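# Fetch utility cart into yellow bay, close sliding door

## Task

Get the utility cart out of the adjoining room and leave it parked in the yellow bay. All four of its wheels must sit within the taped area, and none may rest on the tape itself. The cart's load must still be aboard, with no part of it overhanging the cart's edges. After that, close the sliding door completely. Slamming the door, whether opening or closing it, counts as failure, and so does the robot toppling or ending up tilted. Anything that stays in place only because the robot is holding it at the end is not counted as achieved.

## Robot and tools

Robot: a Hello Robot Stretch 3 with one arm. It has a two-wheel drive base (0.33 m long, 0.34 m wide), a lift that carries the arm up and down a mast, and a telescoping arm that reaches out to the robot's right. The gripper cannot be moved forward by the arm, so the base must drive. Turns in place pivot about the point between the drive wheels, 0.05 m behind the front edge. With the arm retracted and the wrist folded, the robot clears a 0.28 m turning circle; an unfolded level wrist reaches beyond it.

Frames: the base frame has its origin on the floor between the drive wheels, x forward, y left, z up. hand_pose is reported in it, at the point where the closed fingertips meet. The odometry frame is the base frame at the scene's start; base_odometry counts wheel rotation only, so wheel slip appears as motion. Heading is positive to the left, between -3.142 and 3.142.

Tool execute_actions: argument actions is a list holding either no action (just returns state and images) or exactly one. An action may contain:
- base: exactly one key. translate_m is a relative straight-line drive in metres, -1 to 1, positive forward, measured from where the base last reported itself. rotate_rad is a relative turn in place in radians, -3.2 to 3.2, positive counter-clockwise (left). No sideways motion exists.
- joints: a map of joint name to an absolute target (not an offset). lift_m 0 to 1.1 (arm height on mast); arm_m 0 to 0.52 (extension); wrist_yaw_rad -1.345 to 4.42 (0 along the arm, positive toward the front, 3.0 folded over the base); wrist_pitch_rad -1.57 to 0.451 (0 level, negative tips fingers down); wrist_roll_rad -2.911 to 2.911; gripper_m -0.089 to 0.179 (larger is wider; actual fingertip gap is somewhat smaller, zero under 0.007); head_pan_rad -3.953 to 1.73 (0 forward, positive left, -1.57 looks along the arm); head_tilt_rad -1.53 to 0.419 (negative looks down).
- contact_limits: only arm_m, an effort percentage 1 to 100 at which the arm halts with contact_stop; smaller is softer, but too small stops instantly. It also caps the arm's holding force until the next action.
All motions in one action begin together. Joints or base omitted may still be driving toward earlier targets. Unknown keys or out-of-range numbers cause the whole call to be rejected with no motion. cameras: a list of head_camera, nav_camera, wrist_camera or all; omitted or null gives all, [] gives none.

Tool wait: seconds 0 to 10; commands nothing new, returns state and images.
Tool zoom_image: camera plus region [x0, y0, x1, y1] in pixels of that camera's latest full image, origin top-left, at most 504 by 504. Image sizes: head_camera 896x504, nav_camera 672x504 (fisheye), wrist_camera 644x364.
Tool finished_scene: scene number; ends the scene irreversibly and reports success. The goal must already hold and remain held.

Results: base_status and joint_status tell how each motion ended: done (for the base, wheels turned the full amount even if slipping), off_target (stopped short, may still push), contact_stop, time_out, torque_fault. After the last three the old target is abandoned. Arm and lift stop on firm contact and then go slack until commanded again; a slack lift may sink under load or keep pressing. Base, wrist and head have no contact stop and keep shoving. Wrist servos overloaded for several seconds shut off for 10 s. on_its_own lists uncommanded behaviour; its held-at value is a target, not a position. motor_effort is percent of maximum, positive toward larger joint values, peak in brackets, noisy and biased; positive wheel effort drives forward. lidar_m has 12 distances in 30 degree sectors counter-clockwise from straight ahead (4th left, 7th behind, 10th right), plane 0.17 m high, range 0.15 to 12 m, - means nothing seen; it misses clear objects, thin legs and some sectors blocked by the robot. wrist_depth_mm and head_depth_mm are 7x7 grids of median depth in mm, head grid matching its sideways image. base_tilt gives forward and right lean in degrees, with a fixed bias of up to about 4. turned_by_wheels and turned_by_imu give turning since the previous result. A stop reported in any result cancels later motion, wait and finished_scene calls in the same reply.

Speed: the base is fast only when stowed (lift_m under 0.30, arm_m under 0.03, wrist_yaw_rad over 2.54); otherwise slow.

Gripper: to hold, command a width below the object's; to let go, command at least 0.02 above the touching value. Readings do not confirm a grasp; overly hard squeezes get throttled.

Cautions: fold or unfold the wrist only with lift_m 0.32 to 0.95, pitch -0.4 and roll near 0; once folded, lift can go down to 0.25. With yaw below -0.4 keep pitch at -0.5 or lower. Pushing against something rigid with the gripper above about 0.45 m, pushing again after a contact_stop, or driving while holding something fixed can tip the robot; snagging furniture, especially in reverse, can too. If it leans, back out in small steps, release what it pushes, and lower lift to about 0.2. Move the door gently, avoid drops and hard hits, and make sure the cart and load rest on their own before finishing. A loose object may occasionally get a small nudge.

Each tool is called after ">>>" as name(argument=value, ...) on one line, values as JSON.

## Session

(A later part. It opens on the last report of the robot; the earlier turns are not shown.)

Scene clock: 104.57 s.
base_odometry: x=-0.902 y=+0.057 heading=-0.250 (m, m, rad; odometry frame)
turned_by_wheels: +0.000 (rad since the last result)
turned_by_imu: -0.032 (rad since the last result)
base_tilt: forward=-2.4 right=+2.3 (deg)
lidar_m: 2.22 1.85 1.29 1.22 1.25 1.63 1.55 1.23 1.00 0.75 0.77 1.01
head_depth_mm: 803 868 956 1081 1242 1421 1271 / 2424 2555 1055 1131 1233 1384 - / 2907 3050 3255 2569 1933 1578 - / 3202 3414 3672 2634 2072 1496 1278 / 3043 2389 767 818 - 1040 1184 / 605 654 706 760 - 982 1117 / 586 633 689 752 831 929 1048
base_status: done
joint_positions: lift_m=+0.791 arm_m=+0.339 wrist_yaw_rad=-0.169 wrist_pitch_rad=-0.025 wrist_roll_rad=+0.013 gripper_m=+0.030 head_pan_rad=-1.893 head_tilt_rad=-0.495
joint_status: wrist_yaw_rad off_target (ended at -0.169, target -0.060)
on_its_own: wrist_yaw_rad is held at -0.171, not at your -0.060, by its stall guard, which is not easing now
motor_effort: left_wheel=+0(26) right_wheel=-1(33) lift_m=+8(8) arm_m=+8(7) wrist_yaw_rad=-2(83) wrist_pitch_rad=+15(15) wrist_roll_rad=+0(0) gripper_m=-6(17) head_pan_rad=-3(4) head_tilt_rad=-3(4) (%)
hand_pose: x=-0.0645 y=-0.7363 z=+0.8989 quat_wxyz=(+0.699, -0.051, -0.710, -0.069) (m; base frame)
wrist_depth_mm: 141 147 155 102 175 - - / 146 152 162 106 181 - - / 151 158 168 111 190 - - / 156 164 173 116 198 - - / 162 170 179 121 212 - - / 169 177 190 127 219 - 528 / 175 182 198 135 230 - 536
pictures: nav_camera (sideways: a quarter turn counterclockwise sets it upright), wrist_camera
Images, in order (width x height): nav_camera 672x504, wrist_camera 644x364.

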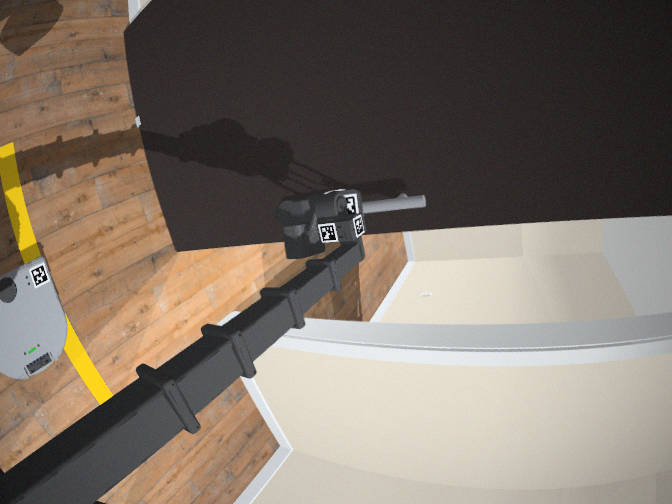

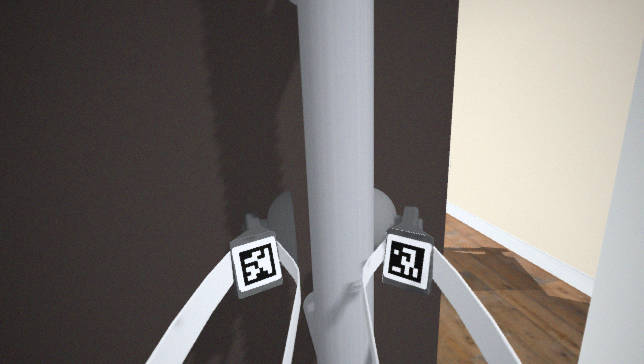

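>>> execute_actions(actions=[{"joints":{"gripper_m":0.1,"wrist_yaw_rad":-0.1,"head_pan_rad":-1.9,"head_tilt_rad":-0.45}}], cameras=[])

>>> execute_actions(actions=[{"joints":{"arm_m":0.1,"wrist_yaw_rad":0.0}}])

Scene clock: 118.87 s.
base_odometry: x=-0.902 y=+0.057 heading=-0.250 (m, m, rad; odometry frame)
turned_by_wheels: +0.000 (rad since the last result)
turned_by_imu: -0.031 (rad since the last result)
base_tilt: forward=-2.4 right=+2.4 (deg)
lidar_m: 2.23 1.92 1.31 1.22 1.24 1.59 1.54 1.27 1.00 0.75 0.76 0.98
head_depth_mm: 803 878 973 1091 1233 1409 1301 / 869 922 986 1069 1187 1329 1370 / 2688 2879 3121 2745 2027 1562 - / 3121 3363 3637 2784 2191 1547 1310 / 3092 3343 2514 2482 - 1039 1146 / 616 662 710 760 - 950 1059 / 590 632 682 741 808 893 993
base_status: not commanded
joint_positions: lift_m=+0.791 arm_m=+0.339 wrist_yaw_rad=-0.121 wrist_pitch_rad=-0.025 wrist_roll_rad=+0.013 gripper_m=+0.100 head_pan_rad=-1.893 head_tilt_rad=-0.458
joint_status: wrist_yaw_rad off_target (ended at -0.121, target -0.100); the others done
on_its_own: wrist_yaw_rad is at rest, and its effort (+27) is outside its rest range (-12 to +12)
motor_effort: left_wheel=-4(11) right_wheel=+7(20) lift_m=+8(8) arm_m=+6(8) wrist_yaw_rad=+27(75) wrist_pitch_rad=+16(16) wrist_roll_rad=+0(0) gripper_m=+6(99) head_pan_rad=-5(5) head_tilt_rad=+5(14) (%)
hand_pose: x=-0.0522 y=-0.7381 z=+0.8989 quat_wxyz=(+0.701, -0.034, -0.711, -0.052) (m; base frame)
wrist_depth_mm: 144 149 100 165 177 - - / 149 155 108 172 184 - - / 154 160 163 180 192 - - / 159 166 171 185 - - - / 165 173 116 194 207 - - / 171 178 128 203 219 - 512 / 178 190 199 212 - - 498
pictures: none
No camera images: the call's "cameras" was empty. Leave "cameras" out to get every camera's image.

Scene clock: 121.87 s.
base_odometry: x=-0.902 y=+0.057 heading=-0.250 (m, m, rad; odometry frame)
turned_by_wheels: +0.000 (rad since the last result)
turned_by_imu: +0.001 (rad since the last result)
base_tilt: forward=-2.4 right=+2.4 (deg)
lidar_m: 2.23 1.92 1.31 1.22 1.24 1.58 1.54 1.28 1.00 0.75 0.76 0.98
head_depth_mm: 799 874 969 1092 1228 1411 1305 / 872 926 988 1067 1171 1314 1332 / 2688 2914 3141 2743 1996 1592 - / 3186 3361 3667 2789 2029 1641 - / 3094 3238 2525 2364 1894 1511 - / 615 662 709 762 841 921 1061 / 590 632 681 739 809 898 1001
base_status: not commanded
joint_positions: lift_m=+0.791 arm_m=+0.100 wrist_yaw_rad=-0.001 wrist_pitch_rad=-0.021 wrist_roll_rad=+0.013 gripper_m=+0.100 head_pan_rad=-1.893 head_tilt_rad=-0.458
joint_status: all done
motor_effort: left_wheel=+1(8) right_wheel=-1(13) lift_m=+8(8) arm_m=-3(6) wrist_yaw_rad=+2(57) wrist_pitch_rad=+13(15) wrist_roll_rad=+0(0) gripper_m=+0(9) head_pan_rad=-5(3) head_tilt_rad=+4(5) (%)
hand_pose: x=-0.0217 y=-0.5009 z=+0.8999 quat_wxyz=(+0.703, +0.007, -0.711, -0.008) (m; base frame)
wrist_depth_mm: 356 365 371 379 - - 572 / 373 376 388 392 - - 570 / 384 393 402 411 - - 580 / 400 407 416 429 - - 588 / 415 427 438 447 - - 599 / 435 440 460 467 - - 599 / 455 467 475 493 - - 617
pictures: head_camera (sideways: a quarter turn clockwise sets it upright), nav_camera (sideways: a quarter turn counterclockwise sets it upright), wrist_camera
Images, in order (width x height): head_camera 896x504, nav_camera 672x504, wrist_camera 644x364.

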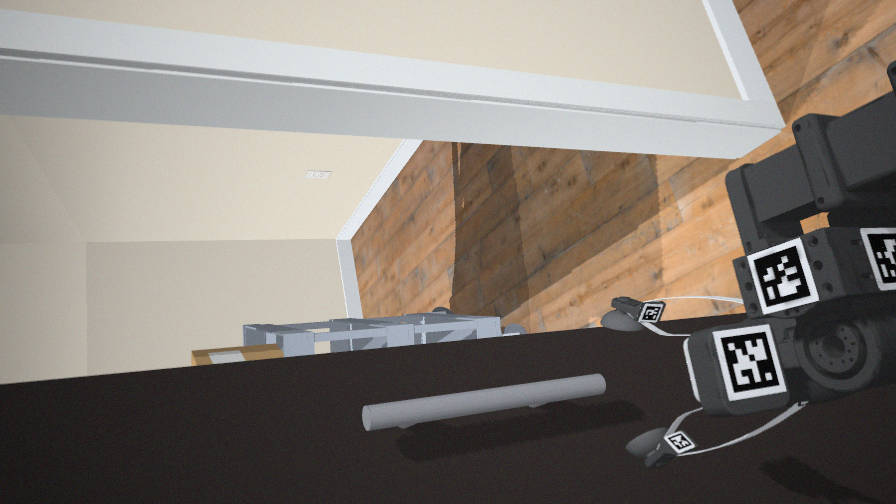

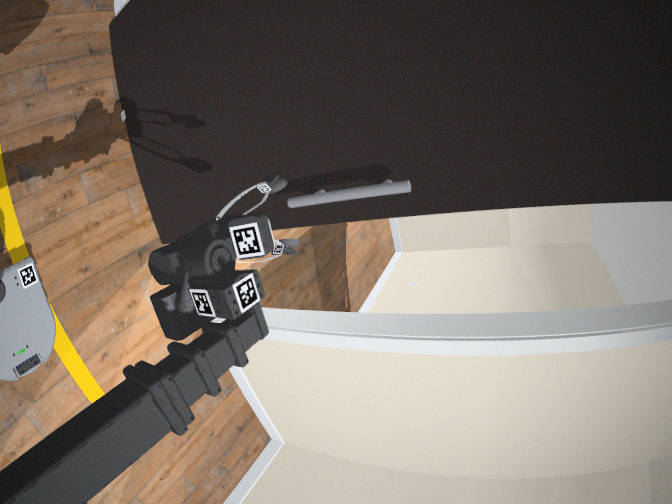

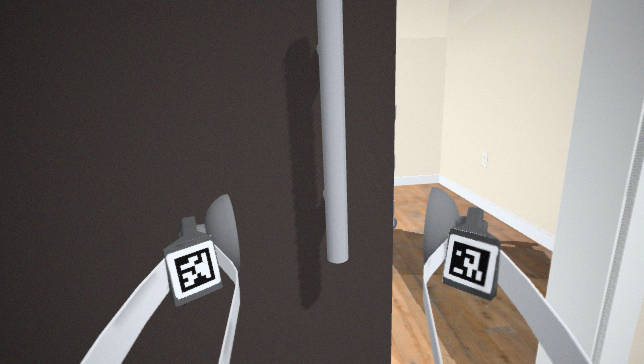

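>>> execute_actions(actions=[{"base":{"rotate_rad":0.33},"joints":{"wrist_yaw_rad":1.5,"gripper_m":0.035,"lift_m":0.75}}], cameras=[])

>>> execute_actions(actions=[{"base":{"translate_m":-0.33}}], cameras=[])

>>> execute_actions(actions=[{"base":{"rotate_rad":-0.30},"joints":{"arm_m":0.35,"head_pan_rad":-1.2,"head_tilt_rad":-0.6}}])

Scene clock: 137.87 s.
base_odometry: x=-0.902 y=+0.057 heading=+0.080 (m, m, rad; odometry frame)
turned_by_wheels: +0.330 (rad since the last result)
turned_by_imu: +0.332 (rad since the last result)
base_tilt: forward=-2.3 right=+2.4 (deg)
lidar_m: 2.23 1.44 1.22 1.22 1.39 1.54 1.54 1.00 0.75 0.75 0.85 1.54
head_depth_mm: 3004 3292 3433 2731 1993 1574 1305 / 2943 3138 2400 2452 2011 1577 1321 / 610 659 722 774 885 997 - / 608 656 716 791 879 987 - / 604 653 712 781 869 975 1066 / 597 647 708 777 860 970 1096 / 597 645 702 771 855 959 1092
base_status: done
joint_positions: lift_m=+0.751 arm_m=+0.100 wrist_yaw_rad=+1.498 wrist_pitch_rad=-0.021 wrist_roll_rad=+0.013 gripper_m=+0.035 head_pan_rad=-1.893 head_tilt_rad=-0.458
joint_status: all done
motor_effort: left_wheel=-1(5) right_wheel=+2(4) lift_m=+8(7) arm_m=-2(2) wrist_yaw_rad=+3(3) wrist_pitch_rad=+13(13) wrist_roll_rad=+0(0) gripper_m=-1(94) head_pan_rad=-4(4) head_tilt_rad=+5(5) (%)
hand_pose: x=+0.2336 y=-0.2639 z=+0.8600 quat_wxyz=(+0.520, +0.490, -0.516, +0.473) (m; base frame)
wrist_depth_mm: - - - - - - 889 / - - - - - - 891 / - - - - - - 901 / - - - - - - 897 / - - - - - - 903 / - - - - - - 892 / - - - - - - 888
pictures: none
No camera images: the call's "cameras" was empty. Leave "cameras" out to get every camera's image.

Scene clock: 142.67 s.
base_odometry: x=-1.231 y=+0.030 heading=+0.080 (m, m, rad; odometry frame)
turned_by_wheels: +0.000 (rad since the last result)
turned_by_imu: +0.001 (rad since the last result)
base_tilt: forward=-2.4 right=+2.4 (deg)
lidar_m: 2.55 1.52 1.30 1.30 1.44 1.22 1.22 0.86 0.77 0.69 0.77 1.30
head_depth_mm: 646 666 717 785 867 989 1148 / 2930 3137 3470 2590 1795 1060 1140 / 2928 3123 3345 2595 2013 1592 - / 2873 2024 1937 2115 2028 1587 - / 2860 3031 2250 2148 2042 1597 1419 / 2895 3077 3357 2497 805 880 979 / 548 580 626 680 741 856 968
base_status: done
joint_positions: lift_m=+0.751 arm_m=+0.100 wrist_yaw_rad=+1.498 wrist_pitch_rad=-0.021 wrist_roll_rad=+0.013 gripper_m=+0.035 head_pan_rad=-1.893 head_tilt_rad=-0.458
joint_status: not commanded
motor_effort: left_wheel=-1(5) right_wheel=+1(2) lift_m=+8(8) arm_m=-3(2) wrist_yaw_rad=+3(3) wrist_pitch_rad=+13(13) wrist_roll_rad=+0(0) gripper_m=+1(0) head_pan_rad=-4(4) head_tilt_rad=+5(5) (%)
hand_pose: x=+0.2336 y=-0.2639 z=+0.8600 quat_wxyz=(+0.520, +0.490, -0.516, +0.473) (m; base frame)
wrist_depth_mm: - - - - - - 686 / - - - - - - 686 / - - - - - - 687 / - - - - - - 685 / - - - - - - 691 / - - - - - - 693 / - - - - - - 685
pictures: none
No camera images: the call's "cameras" was empty. Leave "cameras" out to get every camera's image.

Scene clock: 145.73 s.
base_odometry: x=-1.231 y=+0.030 heading=-0.220 (m, m, rad; odometry frame)
turned_by_wheels: -0.300 (rad since the last result)
turned_by_imu: -0.301 (rad since the last result)
base_tilt: forward=-2.4 right=+2.4 (deg)
lidar_m: 2.29 1.97 1.37 1.30 1.33 1.29 1.22 1.11 0.77 0.70 0.69 0.90
head_depth_mm: 2734 1770 2143 2017 1619 1420 1203 / 2841 3072 2693 2144 1625 1423 1211 / 552 613 696 801 954 1324 1210 / 568 631 677 774 946 1118 1205 / 585 654 738 841 984 1188 1211 / 606 677 767 884 1048 1275 1231 / 626 704 799 930 1110 1334 1225
base_status: done
joint_positions: lift_m=+0.751 arm_m=+0.350 wrist_yaw_rad=+1.499 wrist_pitch_rad=-0.021 wrist_roll_rad=+0.013 gripper_m=+0.035 head_pan_rad=-1.207 head_tilt_rad=-0.592
joint_status: all done
motor_effort: left_wheel=+1(4) right_wheel=-3(5) lift_m=+7(8) arm_m=+4(5) wrist_yaw_rad=+1(3) wrist_pitch_rad=+13(13) wrist_roll_rad=+0(0) gripper_m=+0(0) head_pan_rad=+5(48) head_tilt_rad=-5(19) (%)
hand_pose: x=+0.2337 y=-0.5131 z=+0.8600 quat_wxyz=(+0.520, +0.490, -0.516, +0.473) (m; base frame)
wrist_depth_mm: - - - - 390 166 169 / - - - - 405 174 172 / - - - - 416 209 174 / - - - - 427 213 176 / - - - - 364 197 180 / - - - - 522 233 181 / - - - - 474 248 184
pictures: head_camera (sideways: a quarter turn clockwise sets it upright), nav_camera (sideways: a quarter turn counterclockwise sets it upright), wrist_camera
Images, in order (width x height): head_camera 896x504, nav_camera 672x504, wrist_camera 644x364.

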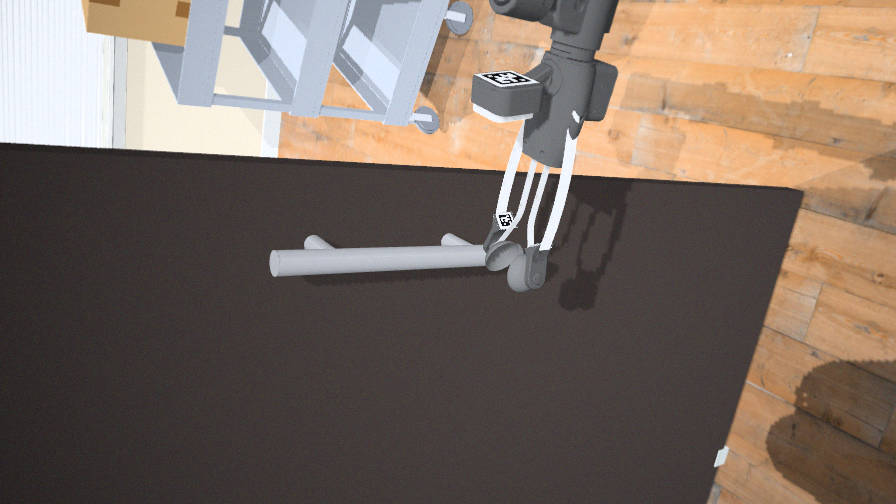

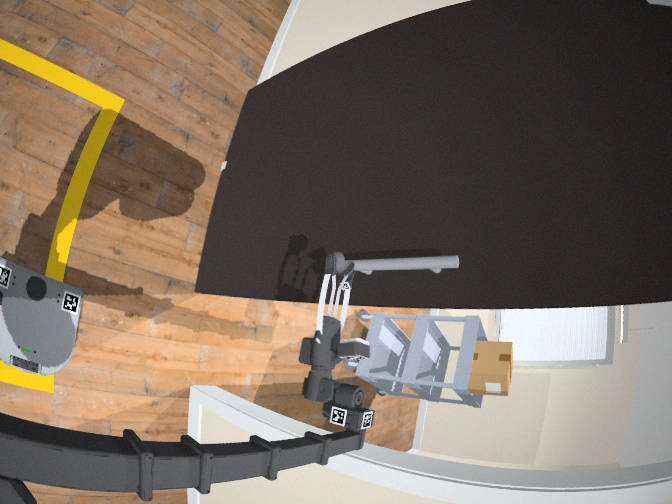

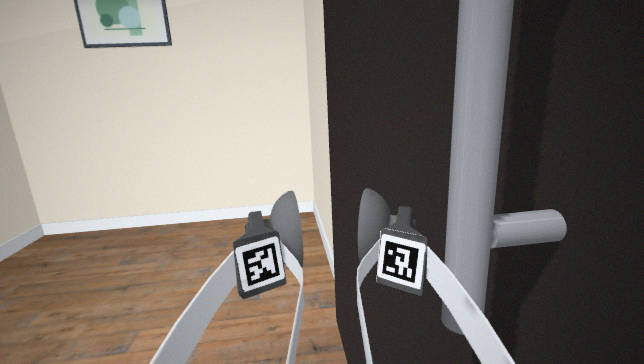

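>>> execute_actions(actions=[{"base":{"translate_m":-0.09},"joints":{"lift_m":0.80}}], cameras=[])

>>> execute_actions(actions=[{"joints":{"arm_m":0.42,"wrist_yaw_rad":1.55}}], cameras=["head_camera","wrist_camera"])

Scene clock: 151.20 s.
base_odometry: x=-1.319 y=+0.050 heading=-0.220 (m, m, rad; odometry frame)
turned_by_wheels: +0.000 (rad since the last result)
turned_by_imu: +0.001 (rad since the last result)
base_tilt: forward=-2.4 right=+2.4 (deg)
lidar_m: 2.30 1.96 1.37 1.29 1.32 1.20 1.13 1.12 0.78 0.75 0.72 0.91
head_depth_mm: 2697 1726 2141 2053 1638 1414 1179 / 2854 3010 2155 2121 1659 1430 1207 / 2965 3303 3018 2218 1705 1425 1209 / 599 666 739 822 968 1161 1210 / 593 658 711 821 998 1208 1219 / 611 683 778 893 1057 1286 1213 / 632 711 808 939 1120 1335 1220
base_status: done
joint_positions: lift_m=+0.799 arm_m=+0.350 wrist_yaw_rad=+1.499 wrist_pitch_rad=-0.021 wrist_roll_rad=+0.013 gripper_m=+0.035 head_pan_rad=-1.207 head_tilt_rad=-0.592
joint_status: all done
motor_effort: left_wheel=+2(2) right_wheel=-2(5) lift_m=+33(37) arm_m=+4(5) wrist_yaw_rad=+2(2) wrist_pitch_rad=+13(13) wrist_roll_rad=+0(0) gripper_m=+0(0) head_pan_rad=+4(5) head_tilt_rad=-4(4) (%)
hand_pose: x=+0.2337 y=-0.5131 z=+0.9085 quat_wxyz=(+0.520, +0.490, -0.516, +0.473) (m; base frame)
wrist_depth_mm: - - - - 316 245 187 / - - - - 351 250 194 / - - - - 362 255 203 / - - - - 367 260 211 / - - - - 298 263 223 / - - - - 542 269 - / - - - - 492 258 -
pictures: none
No camera images: the call's "cameras" was empty. Leave "cameras" out to get every camera's image.

Scene clock: 152.90 s.
base_odometry: x=-1.319 y=+0.050 heading=-0.220 (m, m, rad; odometry frame)
turned_by_wheels: +0.000 (rad since the last result)
turned_by_imu: +0.000 (rad since the last result)
base_tilt: forward=-2.3 right=+2.4 (deg)
lidar_m: 2.30 1.96 1.37 1.29 1.32 1.20 1.13 1.12 0.78 0.75 0.72 0.91
head_depth_mm: 2714 1719 2139 2076 1715 1421 1179 / 2843 2959 2165 2146 1721 1422 1203 / 2946 3243 3006 2209 1726 1428 1206 / 599 666 738 850 971 1161 1212 / 591 660 709 819 992 1208 1214 / 612 683 776 892 1051 1281 1213 / 632 710 807 935 1117 1342 1223
base_status: not commanded
joint_positions: lift_m=+0.799 arm_m=+0.420 wrist_yaw_rad=+1.548 wrist_pitch_rad=-0.021 wrist_roll_rad=+0.013 gripper_m=+0.035 head_pan_rad=-1.207 head_tilt_rad=-0.592
joint_status: all done
motor_effort: left_wheel=+2(1) right_wheel=-1(3) lift_m=+33(33) arm_m=+4(4) wrist_yaw_rad=+3(6) wrist_pitch_rad=+13(13) wrist_roll_rad=+0(0) gripper_m=+0(0) head_pan_rad=+5(4) head_tilt_rad=-4(4) (%)
hand_pose: x=+0.2343 y=-0.5705 z=+0.9085 quat_wxyz=(+0.508, +0.503, -0.503, +0.486) (m; base frame)
wrist_depth_mm: - - - - 246 177 - / - - - - 295 185 - / - - - - 273 193 - / - - - - 283 200 - / - - - - 261 211 - / - - - - 301 221 - / - - - - 344 - -
pictures: head_camera (sideways: a quarter turn clockwise sets it upright), wrist_camera
Images, in order (width x height): head_camera 896x504, wrist_camera 644x364.

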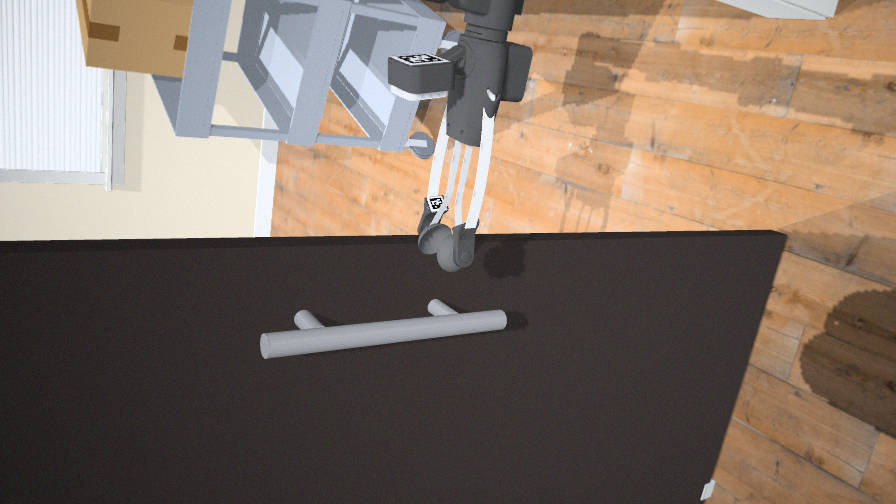

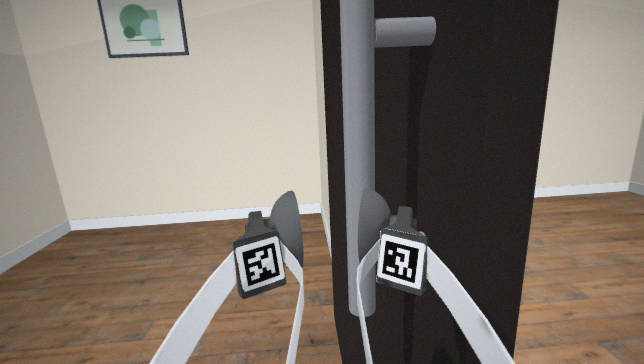

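>>> execute_actions(actions=[{"base":{"translate_m":0.08},"joints":{"arm_m":0.445}}], cameras=["head_camera","wrist_camera"])

Scene clock: 158.23 s.
base_odometry: x=-1.241 y=+0.033 heading=-0.220 (m, m, rad; odometry frame)
turned_by_wheels: +0.000 (rad since the last result)
turned_by_imu: +0.000 (rad since the last result)
base_tilt: forward=-2.4 right=+2.4 (deg)
lidar_m: 2.29 1.98 1.37 1.29 1.32 1.28 1.21 1.11 0.77 0.81 0.69 0.90
head_depth_mm: 2732 1777 2152 2006 1713 1415 1198 / 2861 3042 2582 2106 1720 1425 1209 / 559 626 714 833 1601 1351 1212 / 568 633 679 783 939 1122 1212 / 587 654 737 843 987 1190 1206 / 607 676 767 883 1043 1277 1223 / 626 704 802 928 1104 1345 1230
base_status: done
joint_positions: lift_m=+0.799 arm_m=+0.445 wrist_yaw_rad=+1.548 wrist_pitch_rad=-0.021 wrist_roll_rad=+0.013 gripper_m=+0.035 head_pan_rad=-1.207 head_tilt_rad=-0.592
joint_status: all done
motor_effort: left_wheel=+2(4) right_wheel=-2(3) lift_m=+33(34) arm_m=+4(5) wrist_yaw_rad=+2(2) wrist_pitch_rad=+13(13) wrist_roll_rad=-1(1) gripper_m=+0(0) head_pan_rad=+4(5) head_tilt_rad=-4(5) (%)
hand_pose: x=+0.2343 y=-0.5954 z=+0.9085 quat_wxyz=(+0.508, +0.503, -0.503, +0.486) (m; base frame)
wrist_depth_mm: - - - 168 170 118 102 / - - - 177 212 120 107 / - - - 397 219 122 112 / - - - 414 224 124 117 / - - - 196 186 126 123 / - - - 211 213 129 - / - - - 521 248 132 -
pictures: head_camera (sideways: a quarter turn clockwise sets it upright), wrist_camera
Images, in order (width x height): head_camera 896x504, wrist_camera 644x364.

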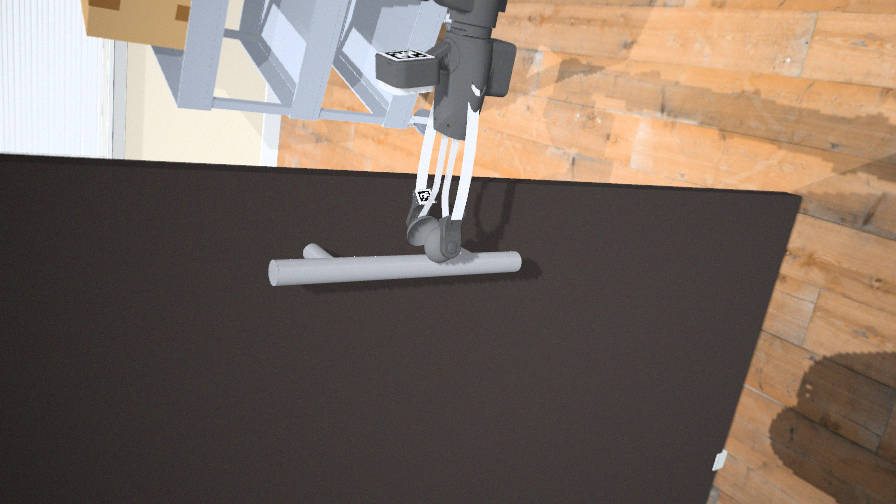

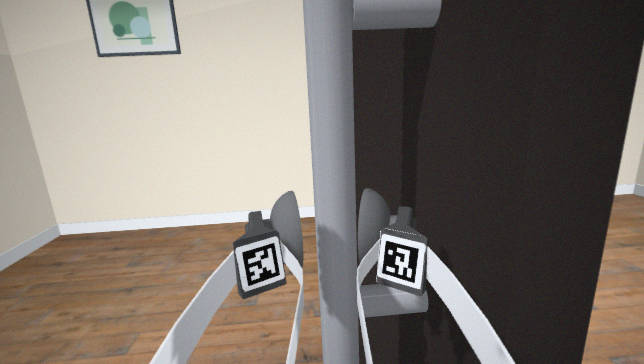

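>>> execute_actions(actions=[{"base":{"translate_m":0.035},"joints":{"gripper_m":0.045}}], cameras=["wrist_camera"])

>>> execute_actions(actions=[{"joints":{"gripper_m":0.015}}], cameras=["wrist_camera"])

>>> execute_actions(actions=[{"base":{"translate_m":0.2}}], cameras=["wrist_camera","nav_camera"])

Scene clock: 162.30 s.
base_odometry: x=-1.207 y=+0.025 heading=-0.220 (m, m, rad; odometry frame)
turned_by_wheels: +0.000 (rad since the last result)
turned_by_imu: +0.000 (rad since the last result)
base_tilt: forward=-2.4 right=+2.4 (deg)
lidar_m: 2.28 1.97 1.37 1.30 1.33 1.32 1.25 1.11 0.78 0.69 0.69 0.90
head_depth_mm: 2766 1958 2150 2073 1716 1416 1205 / 2784 3041 2590 2121 1723 1419 1205 / 550 608 679 766 908 1112 1203 / 566 628 692 801 932 1110 1222 / 584 651 734 839 983 1189 1217 / 605 677 767 883 1039 1271 1220 / 624 697 797 927 1104 1341 1227
base_status: done
joint_positions: lift_m=+0.799 arm_m=+0.445 wrist_yaw_rad=+1.548 wrist_pitch_rad=-0.021 wrist_roll_rad=+0.013 gripper_m=+0.045 head_pan_rad=-1.207 head_tilt_rad=-0.592
joint_status: all done
motor_effort: left_wheel=+1(6) right_wheel=-2(3) lift_m=+33(33) arm_m=+4(3) wrist_yaw_rad=+2(2) wrist_pitch_rad=+13(13) wrist_roll_rad=+0(0) gripper_m=+1(53) head_pan_rad=+4(5) head_tilt_rad=-4(4) (%)
hand_pose: x=+0.2343 y=-0.5954 z=+0.9085 quat_wxyz=(+0.508, +0.503, -0.503, +0.486) (m; base frame)
wrist_depth_mm: - - - 135 182 115 80 / - - - 142 206 116 81 / - - - 149 212 118 82 / - - - 154 217 121 83 / - - - 160 180 122 84 / - - - 170 252 121 87 / - - - 178 182 118 91
pictures: wrist_camera
Images, in order (width x height): wrist_camera 644x364.

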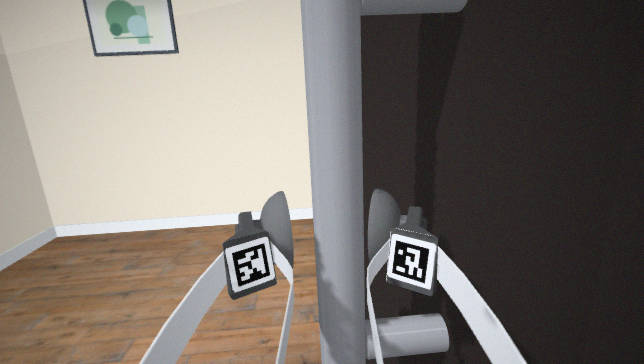

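Scene clock: 163.13 s.
base_odometry: x=-1.207 y=+0.025 heading=-0.220 (m, m, rad; odometry frame)
turned_by_wheels: +0.000 (rad since the last result)
turned_by_imu: +0.000 (rad since the last result)
base_tilt: forward=-2.3 right=+2.4 (deg)
lidar_m: 2.28 1.97 1.38 1.30 1.32 1.32 1.25 1.11 0.78 0.68 0.69 0.90
head_depth_mm: 2740 1936 2153 2119 1706 1422 1202 / 2728 3012 2589 2131 1719 1422 1209 / 548 608 675 782 905 1105 1203 / 565 630 690 797 933 1108 1215 / 582 650 733 838 982 1186 1215 / 604 674 762 881 1039 1272 1221 / 623 701 798 921 1105 1338 1221
base_status: not commanded
joint_positions: lift_m=+0.799 arm_m=+0.445 wrist_yaw_rad=+1.543 wrist_pitch_rad=-0.021 wrist_roll_rad=+0.013 gripper_m=+0.015 head_pan_rad=-1.207 head_tilt_rad=-0.592
joint_status: all done
motor_effort: left_wheel=+1(2) right_wheel=-2(2) lift_m=+33(33) arm_m=+3(4) wrist_yaw_rad=+9(12) wrist_pitch_rad=+13(13) wrist_roll_rad=+0(0) gripper_m=-6(92) head_pan_rad=+5(4) head_tilt_rad=-4(4) (%)
hand_pose: x=+0.2342 y=-0.5970 z=+0.9085 quat_wxyz=(+0.509, +0.501, -0.505, +0.484) (m; base frame)
wrist_depth_mm: - - - 135 174 110 78 / - - - 141 196 112 78 / - - - 147 203 114 79 / - - - 153 208 116 80 / - - - 156 175 118 84 / - - - 167 226 120 87 / - - - 178 182 114 91
pictures: wrist_camera
Images, in order (width x height): wrist_camera 644x364.

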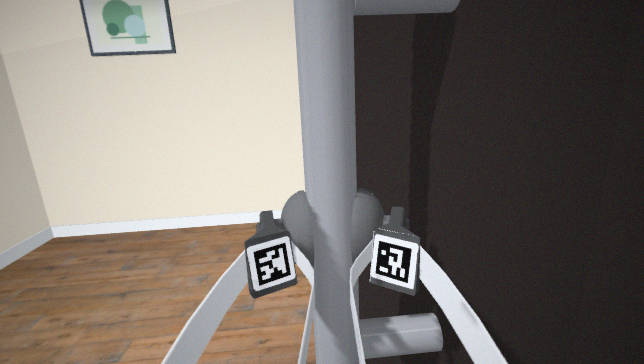

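Scene clock: 166.10 s.
base_odometry: x=-1.012 y=-0.019 heading=-0.220 (m, m, rad; odometry frame)
turned_by_wheels: +0.000 (rad since the last result)
turned_by_imu: -0.004 (rad since the last result)
base_tilt: forward=-2.4 right=+2.3 (deg)
lidar_m: 2.22 2.00 1.39 1.31 1.34 1.53 1.44 1.09 0.86 0.67 0.68 0.88
head_depth_mm: 2797 2994 2670 2029 1713 1413 1202 / 2762 3090 2999 2307 1726 1423 1200 / 537 595 663 774 888 1094 1185 / 553 615 664 773 911 1086 1215 / 571 638 715 823 960 1162 1224 / 591 659 746 858 1019 1246 1218 / 608 685 778 905 1071 1339 1223
base_status: done
joint_positions: lift_m=+0.799 arm_m=+0.445 wrist_yaw_rad=+1.574 wrist_pitch_rad=-0.022 wrist_roll_rad=+0.013 gripper_m=+0.015 head_pan_rad=-1.207 head_tilt_rad=-0.592
joint_status: not commanded
on_its_own: wrist_yaw_rad is at rest, and its effort (-31) is outside its rest range (-12 to +12)
motor_effort: left_wheel=-2(11) right_wheel=+6(30) lift_m=+33(33) arm_m=+3(3) wrist_yaw_rad=-31(31) wrist_pitch_rad=+14(14) wrist_roll_rad=+0(0) gripper_m=-9(9) head_pan_rad=+5(3) head_tilt_rad=-4(4) (%)
hand_pose: x=+0.2343 y=-0.5889 z=+0.9082 quat_wxyz=(+0.502, +0.510, -0.496, +0.492) (m; base frame)
wrist_depth_mm: - - - 133 165 101 70 / - - - 139 189 103 71 / - - - 146 193 104 73 / - - - 151 200 106 76 / - - - 154 172 108 79 / - - - 167 212 110 83 / - - - 176 177 104 87
pictures: nav_camera (sideways: a quarter turn counterclockwise sets it upright), wrist_camera
Images, in order (width x height): nav_camera 672x504, wrist_camera 644x364.

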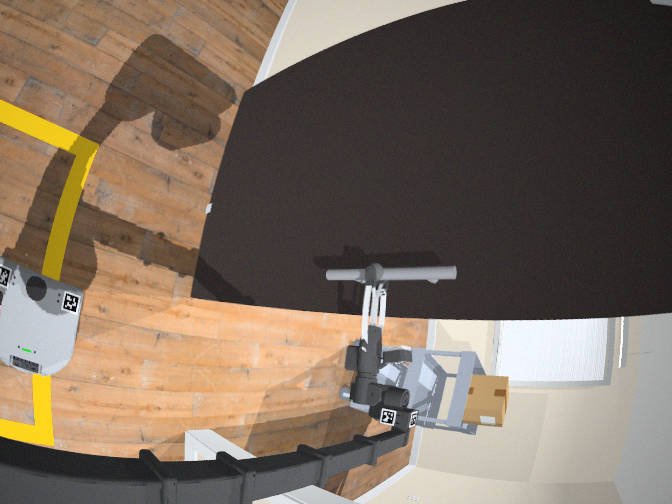

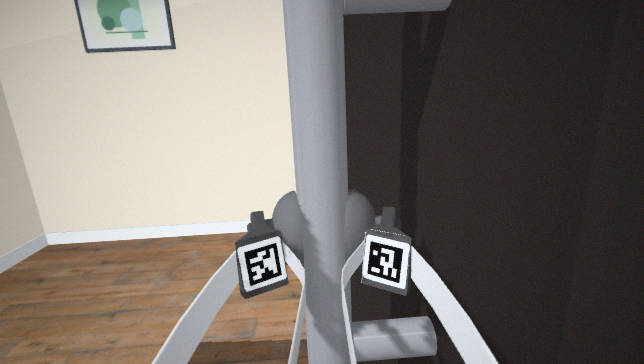

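>>> execute_actions(actions=[{"base":{"translate_m":0.15},"joints":{"arm_m":0.435,"head_pan_rad":-1.57,"head_tilt_rad":-0.8}}])

Scene clock: 173.67 s.
base_odometry: x=-0.865 y=-0.051 heading=-0.220 (m, m, rad; odometry frame)
turned_by_wheels: +0.000 (rad since the last result)
turned_by_imu: -0.001 (rad since the last result)
base_tilt: forward=-2.4 right=+2.4 (deg)
lidar_m: 2.17 2.02 1.40 1.32 1.35 1.70 1.60 1.08 0.95 0.66 0.66 0.86
head_depth_mm: 2900 2615 2151 - - 1244 1114 / 2074 1884 2024 1718 1466 1271 1120 / 2120 1865 2010 1744 1468 1275 1119 / 2921 2659 2027 1750 1477 1283 1130 / 2970 2822 2048 1713 1159 1264 1135 / 2849 635 729 856 1066 1263 1127 / 530 582 676 849 1061 1271 1138
base_status: done
joint_positions: lift_m=+0.799 arm_m=+0.435 wrist_yaw_rad=+1.593 wrist_pitch_rad=-0.022 wrist_roll_rad=+0.013 gripper_m=+0.015 head_pan_rad=-1.563 head_tilt_rad=-0.790
joint_status: all done
on_its_own: wrist_yaw_rad is held at +1.591, not at your +1.550, by its stall guard, which is not easing now
motor_effort: left_wheel=-3(11) right_wheel=+6(31) lift_m=+33(33) arm_m=-3(4) wrist_yaw_rad=-2(21) wrist_pitch_rad=+14(14) wrist_roll_rad=+0(0) gripper_m=-6(7) head_pan_rad=-4(35) head_tilt_rad=-6(24) (%)
hand_pose: x=+0.2342 y=-0.5746 z=+0.9082 quat_wxyz=(+0.497, +0.514, -0.492, +0.497) (m; base frame)
wrist_depth_mm: - - - 134 173 105 72 / - - - 140 198 106 73 / - - - 146 203 108 73 / - - - 150 209 110 75 / - - - 155 171 111 79 / - - - 165 225 113 82 / - - - 176 177 107 86
pictures: head_camera (sideways: a quarter turn clockwise sets it upright), nav_camera (sideways: a quarter turn counterclockwise sets it upright), wrist_camera
Images, in order (width x height): head_camera 896x504, nav_camera 672x504, wrist_camera 644x364.

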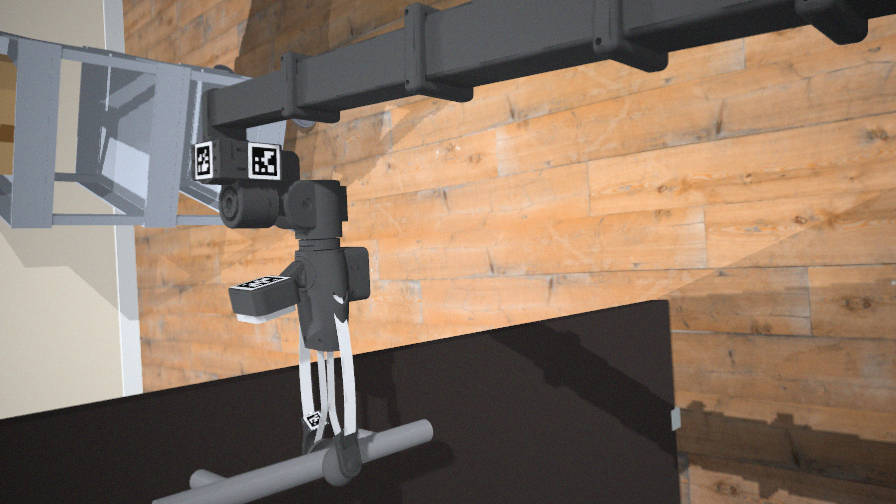

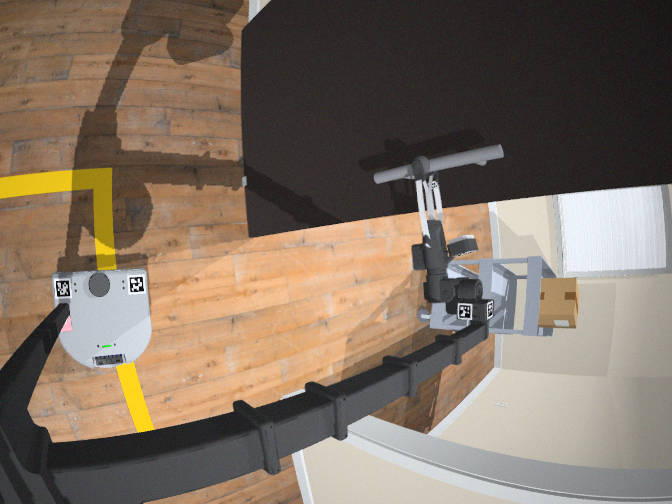

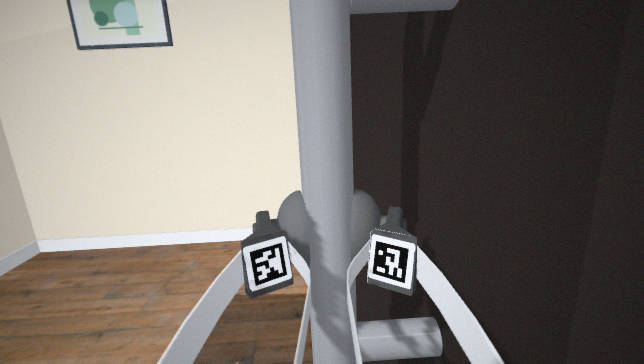

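>>> execute_actions(actions=[{"base":{"translate_m":0.11},"joints":{"arm_m":0.428}}])

Scene clock: 179.37 s.
base_odometry: x=-0.758 y=-0.076 heading=-0.221 (m, m, rad; odometry frame)
turned_by_wheels: +0.000 (rad since the last result)
turned_by_imu: -0.001 (rad since the last result)
base_tilt: forward=-2.4 right=+2.4 (deg)
lidar_m: 2.07 2.04 1.41 1.33 1.36 1.77 1.70 1.05 1.02 0.65 0.66 0.85
head_depth_mm: 1794 2373 2095 - - 1242 1119 / 2101 1997 2060 1741 1466 1275 1119 / 2230 2390 2006 1754 1466 1269 1122 / 2973 2753 2005 1765 1484 1281 1124 / 2977 2790 2128 1707 1178 1264 1130 / 2857 640 692 843 1056 1271 1136 / 522 584 667 836 1044 1261 1136
base_status: done
joint_positions: lift_m=+0.799 arm_m=+0.428 wrist_yaw_rad=+1.596 wrist_pitch_rad=-0.022 wrist_roll_rad=+0.013 gripper_m=+0.015 head_pan_rad=-1.563 head_tilt_rad=-0.790
joint_status: all done
on_its_own: wrist_yaw_rad is held at +1.591, not at your +1.550, by its stall guard, which is not easing now
motor_effort: left_wheel=-3(11) right_wheel=+7(29) lift_m=+33(33) arm_m=-2(4) wrist_yaw_rad=-6(12) wrist_pitch_rad=+14(14) wrist_roll_rad=-1(0) gripper_m=-7(7) head_pan_rad=-4(4) head_tilt_rad=-6(6) (%)
hand_pose: x=+0.2342 y=-0.5668 z=+0.9082 quat_wxyz=(+0.496, +0.515, -0.491, +0.497) (m; base frame)
wrist_depth_mm: - - - 134 172 104 71 / - - - 140 197 105 72 / - - - 146 202 107 73 / - - - 151 207 108 75 / - - - 155 170 110 78 / - - - 165 225 112 82 / - - - 175 176 106 86
pictures: head_camera (sideways: a quarter turn clockwise sets it upright), nav_camera (sideways: a quarter turn counterclockwise sets it upright), wrist_camera
Images, in order (width x height): head_camera 896x504, nav_camera 672x504, wrist_camera 644x364.

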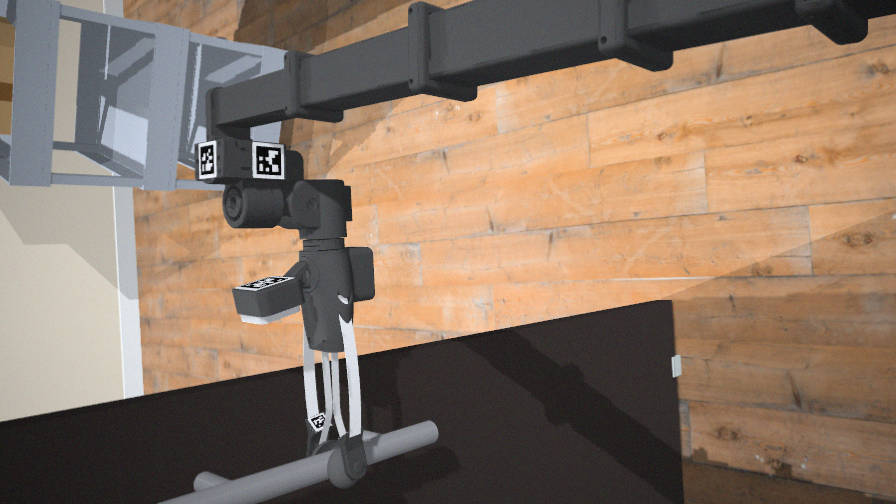

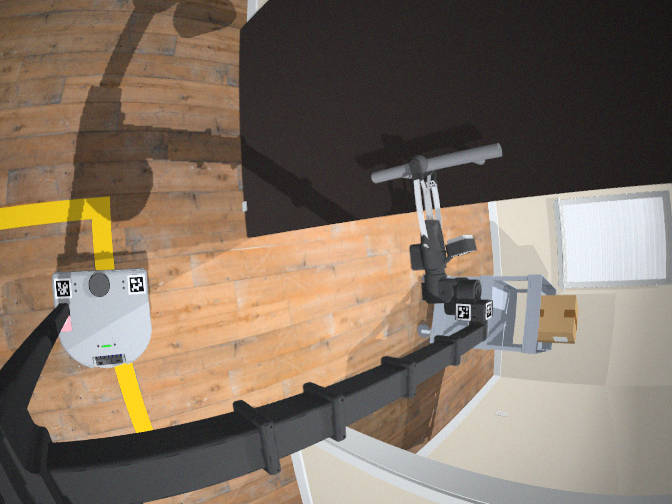

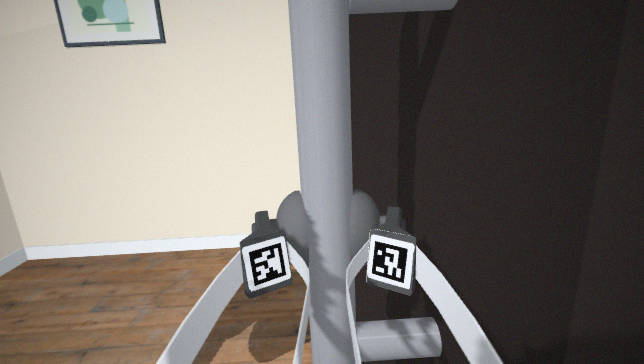

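>>> execute_actions(actions=[{"base":{"translate_m":0.06}}], cameras=[])

>>> execute_actions(actions=[{"joints":{"gripper_m":0.07}}], cameras=[])

>>> execute_actions(actions=[{"base":{"translate_m":-0.12}}], cameras=["head_camera","wrist_camera"])

Scene clock: 185.67 s.
base_odometry: x=-0.699 y=-0.089 heading=-0.221 (m, m, rad; odometry frame)
turned_by_wheels: +0.000 (rad since the last result)
turned_by_imu: -0.002 (rad since the last result)
base_tilt: forward=-2.3 right=+2.4 (deg)
lidar_m: 2.01 2.05 1.42 1.33 1.36 1.77 1.77 1.07 1.07 0.65 0.65 0.84
head_depth_mm: 2088 1976 2026 - - 1244 1117 / 2087 1993 2072 1741 1463 1275 1125 / 2887 2766 2010 1736 1477 1276 1120 / 2937 2753 2161 1748 1486 1281 1125 / 2958 2815 2222 1719 1178 1262 1133 / 2801 635 688 832 1044 1260 1133 / 520 580 662 830 1030 1261 1145
base_status: done
joint_positions: lift_m=+0.799 arm_m=+0.428 wrist_yaw_rad=+1.608 wrist_pitch_rad=-0.023 wrist_roll_rad=+0.013 gripper_m=+0.015 head_pan_rad=-1.563 head_tilt_rad=-0.790
joint_status: not commanded
on_its_own: wrist_yaw_rad is held at +1.591, not at your +1.550, by its stall guard, which is not easing now; wrist_yaw_rad is at rest, and its effort (-21) is outside its rest range (-12 to +12)
motor_effort: left_wheel=-4(9) right_wheel=+9(26) lift_m=+33(33) arm_m=-1(2) wrist_yaw_rad=-21(21) wrist_pitch_rad=+14(15) wrist_roll_rad=+0(0) gripper_m=-8(8) head_pan_rad=-5(4) head_tilt_rad=-6(6) (%)
hand_pose: x=+0.2341 y=-0.5637 z=+0.9081 quat_wxyz=(+0.494, +0.518, -0.488, +0.500) (m; base frame)
wrist_depth_mm: - - - 133 169 101 69 / - - - 138 194 102 69 / - - - 147 200 104 71 / - - - 152 205 105 74 / - - - 154 175 107 77 / - - - 165 219 108 80 / - - - 175 176 102 84
pictures: none
No camera images: the call's "cameras" was empty. Leave "cameras" out to get every camera's image.

Scene clock: 186.73 s.
base_odometry: x=-0.699 y=-0.089 heading=-0.221 (m, m, rad; odometry frame)
turned_by_wheels: +0.000 (rad since the last result)
turned_by_imu: +0.001 (rad since the last result)
base_tilt: forward=-2.3 right=+2.4 (deg)
lidar_m: 2.01 2.05 1.42 1.33 1.36 1.77 1.76 1.06 1.07 0.65 0.65 0.85
head_depth_mm: 2074 1986 2046 - - 1237 1119 / 2091 1984 2049 1745 1458 1270 1120 / 3008 2723 2004 1745 1471 1273 1127 / 2928 2745 2143 1745 1481 1274 1129 / 2957 2811 2253 1716 1177 1264 1135 / 2865 633 712 837 1046 1264 1137 / 518 581 646 828 1039 1260 1143
base_status: not commanded
joint_positions: lift_m=+0.799 arm_m=+0.428 wrist_yaw_rad=+1.610 wrist_pitch_rad=-0.022 wrist_roll_rad=+0.013 gripper_m=+0.070 head_pan_rad=-1.563 head_tilt_rad=-0.790
joint_status: all done
on_its_own: wrist_yaw_rad is held at +1.591, not at your +1.550, by its stall guard, which is not easing now; wrist_yaw_rad is at rest, and its effort (-23) is outside its rest range (-12 to +12)
motor_effort: left_wheel=+0(4) right_wheel=-1(9) lift_m=+33(33) arm_m=-1(1) wrist_yaw_rad=-23(23) wrist_pitch_rad=+14(14) wrist_roll_rad=+0(0) gripper_m=+6(93) head_pan_rad=-5(4) head_tilt_rad=-6(6) (%)
hand_pose: x=+0.2341 y=-0.5632 z=+0.9081 quat_wxyz=(+0.493, +0.518, -0.487, +0.501) (m; base frame)
wrist_depth_mm: - - - 132 171 102 69 / - - - 138 197 103 70 / - - - 145 202 105 71 / - - - 151 205 106 73 / - - - 158 364 108 76 / - - - 166 257 102 79 / - - - 174 175 120 83
pictures: none
No camera images: the call's "cameras" was empty. Leave "cameras" out to get every camera's image.

Scene clock: 189.37 s.
base_odometry: x=-0.816 y=-0.062 heading=-0.220 (m, m, rad; odometry frame)
turned_by_wheels: +0.000 (rad since the last result)
turned_by_imu: +0.001 (rad since the last result)
base_tilt: forward=-2.3 right=+2.4 (deg)
lidar_m: 2.13 2.04 1.41 1.32 1.35 1.75 1.64 1.08 0.98 1.89 0.69 0.86
head_depth_mm: 2124 2504 2189 - - 1238 1118 / 2105 1989 2018 1730 1458 1272 1125 / 1847 1887 2000 1743 1473 1278 1123 / 2932 2764 2034 1740 1479 1275 1127 / 2914 2787 2035 1752 1475 1293 1131 / 2930 2827 2147 1766 1144 1262 1136 / 2915 2880 744 845 1048 1267 1142
base_status: done
joint_positions: lift_m=+0.799 arm_m=+0.428 wrist_yaw_rad=+1.593 wrist_pitch_rad=-0.021 wrist_roll_rad=+0.013 gripper_m=+0.070 head_pan_rad=-1.563 head_tilt_rad=-0.790
joint_status: not commanded
on_its_own: wrist_yaw_rad is held at +1.591, not at your +1.550, by its stall guard, which is not easing now
motor_effort: left_wheel=+1(2) right_wheel=-2(10) lift_m=+33(33) arm_m=+0(1) wrist_yaw_rad=-2(23) wrist_pitch_rad=+13(14) wrist_roll_rad=+0(0) gripper_m=+0(5) head_pan_rad=-4(5) head_tilt_rad=-6(5) (%)
hand_pose: x=+0.2342 y=-0.5674 z=+0.9084 quat_wxyz=(+0.497, +0.514, -0.492, +0.497) (m; base frame)
wrist_depth_mm: - - - 252 202 220 226 / - - - 413 207 230 234 / - - - 430 213 240 245 / - - - 619 218 250 258 / - - - 652 297 262 270 / - - - 754 273 275 285 / - - - - 237 288 302
pictures: head_camera (sideways: a quarter turn clockwise sets it upright), wrist_camera
Images, in order (width x height): head_camera 896x504, wrist_camera 644x364.

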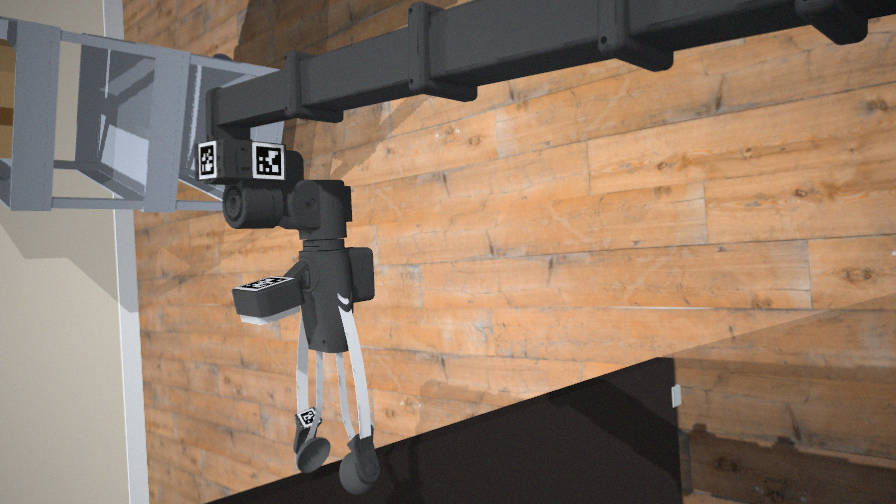

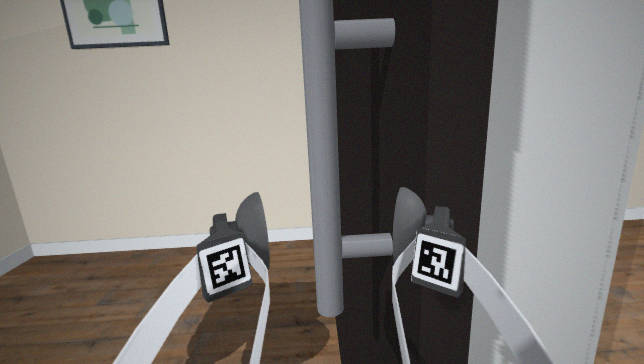

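>>> execute_actions(actions=[{"joints":{"arm_m":0.0,"lift_m":0.4,"wrist_yaw_rad":1.6,"head_pan_rad":-1.6,"head_tilt_rad":-0.45}}])

Scene clock: 196.07 s.
base_odometry: x=-0.816 y=-0.062 heading=-0.220 (m, m, rad; odometry frame)
turned_by_wheels: +0.000 (rad since the last result)
turned_by_imu: +0.001 (rad since the last result)
base_tilt: forward=-2.3 right=+2.4 (deg)
lidar_m: 2.13 2.04 1.41 1.32 1.35 1.75 1.64 1.08 0.98 1.89 0.69 0.86
head_depth_mm: 2969 3146 3477 2710 2003 1581 1302 / 2889 2253 2085 2197 1989 1594 1292 / 2894 3078 2243 2142 2009 1586 1309 / 2868 3070 3328 2664 2024 1594 1314 / 2835 3037 3338 2805 2007 1595 1320 / 2797 3039 3311 2807 2035 1602 1324 / 2781 3044 3341 2786 1913 828 924
base_status: not commanded
joint_positions: lift_m=+0.401 arm_m=+0.002 wrist_yaw_rad=+1.600 wrist_pitch_rad=-0.021 wrist_roll_rad=+0.013 gripper_m=+0.070 head_pan_rad=-1.593 head_tilt_rad=-0.458
joint_status: all done
joint sent to its limit — the command would take arm_m past its lower limit, so that joint was sent only as far as its limit.
motor_effort: left_wheel=+1(1) right_wheel=-1(1) lift_m=+7(31) arm_m=-3(4) wrist_yaw_rad=+1(2) wrist_pitch_rad=+13(13) wrist_roll_rad=+0(0) gripper_m=+0(1) head_pan_rad=-3(11) head_tilt_rad=+5(31) (%)
hand_pose: x=+0.2342 y=-0.1397 z=+0.5100 quat_wxyz=(+0.495, +0.516, -0.490, +0.499) (m; base frame)
wrist_depth_mm: - - - - - 823 562 / - - - - - 834 563 / - - - - - 844 567 / - - - - - 849 569 / - - - - - 865 580 / - - 963 - 954 833 594 / 834 827 817 790 791 748 589
pictures: head_camera (sideways: a quarter turn clockwise sets it upright), nav_camera (sideways: a quarter turn counterclockwise sets it upright), wrist_camera
Images, in order (width x height): head_camera 896x504, nav_camera 672x504, wrist_camera 644x364.

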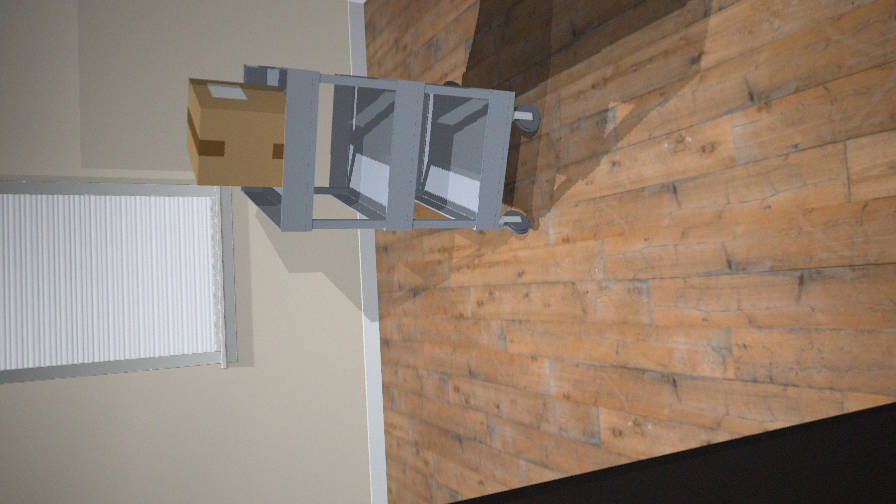

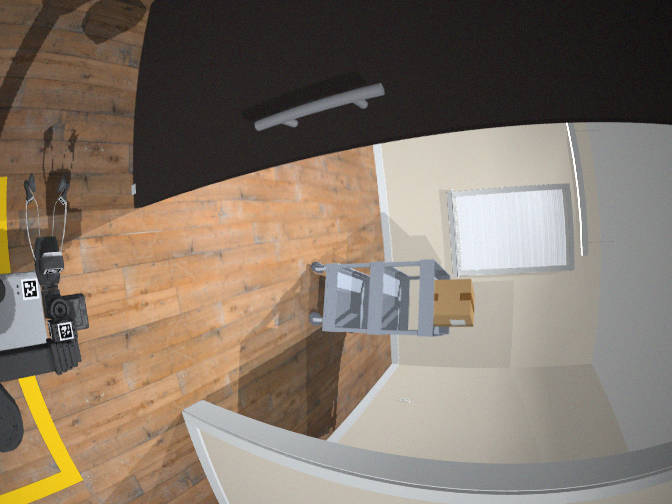

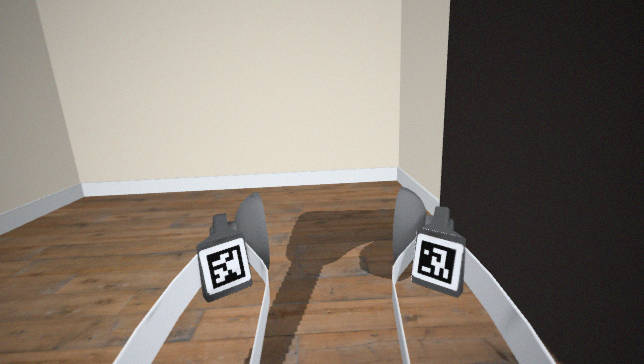

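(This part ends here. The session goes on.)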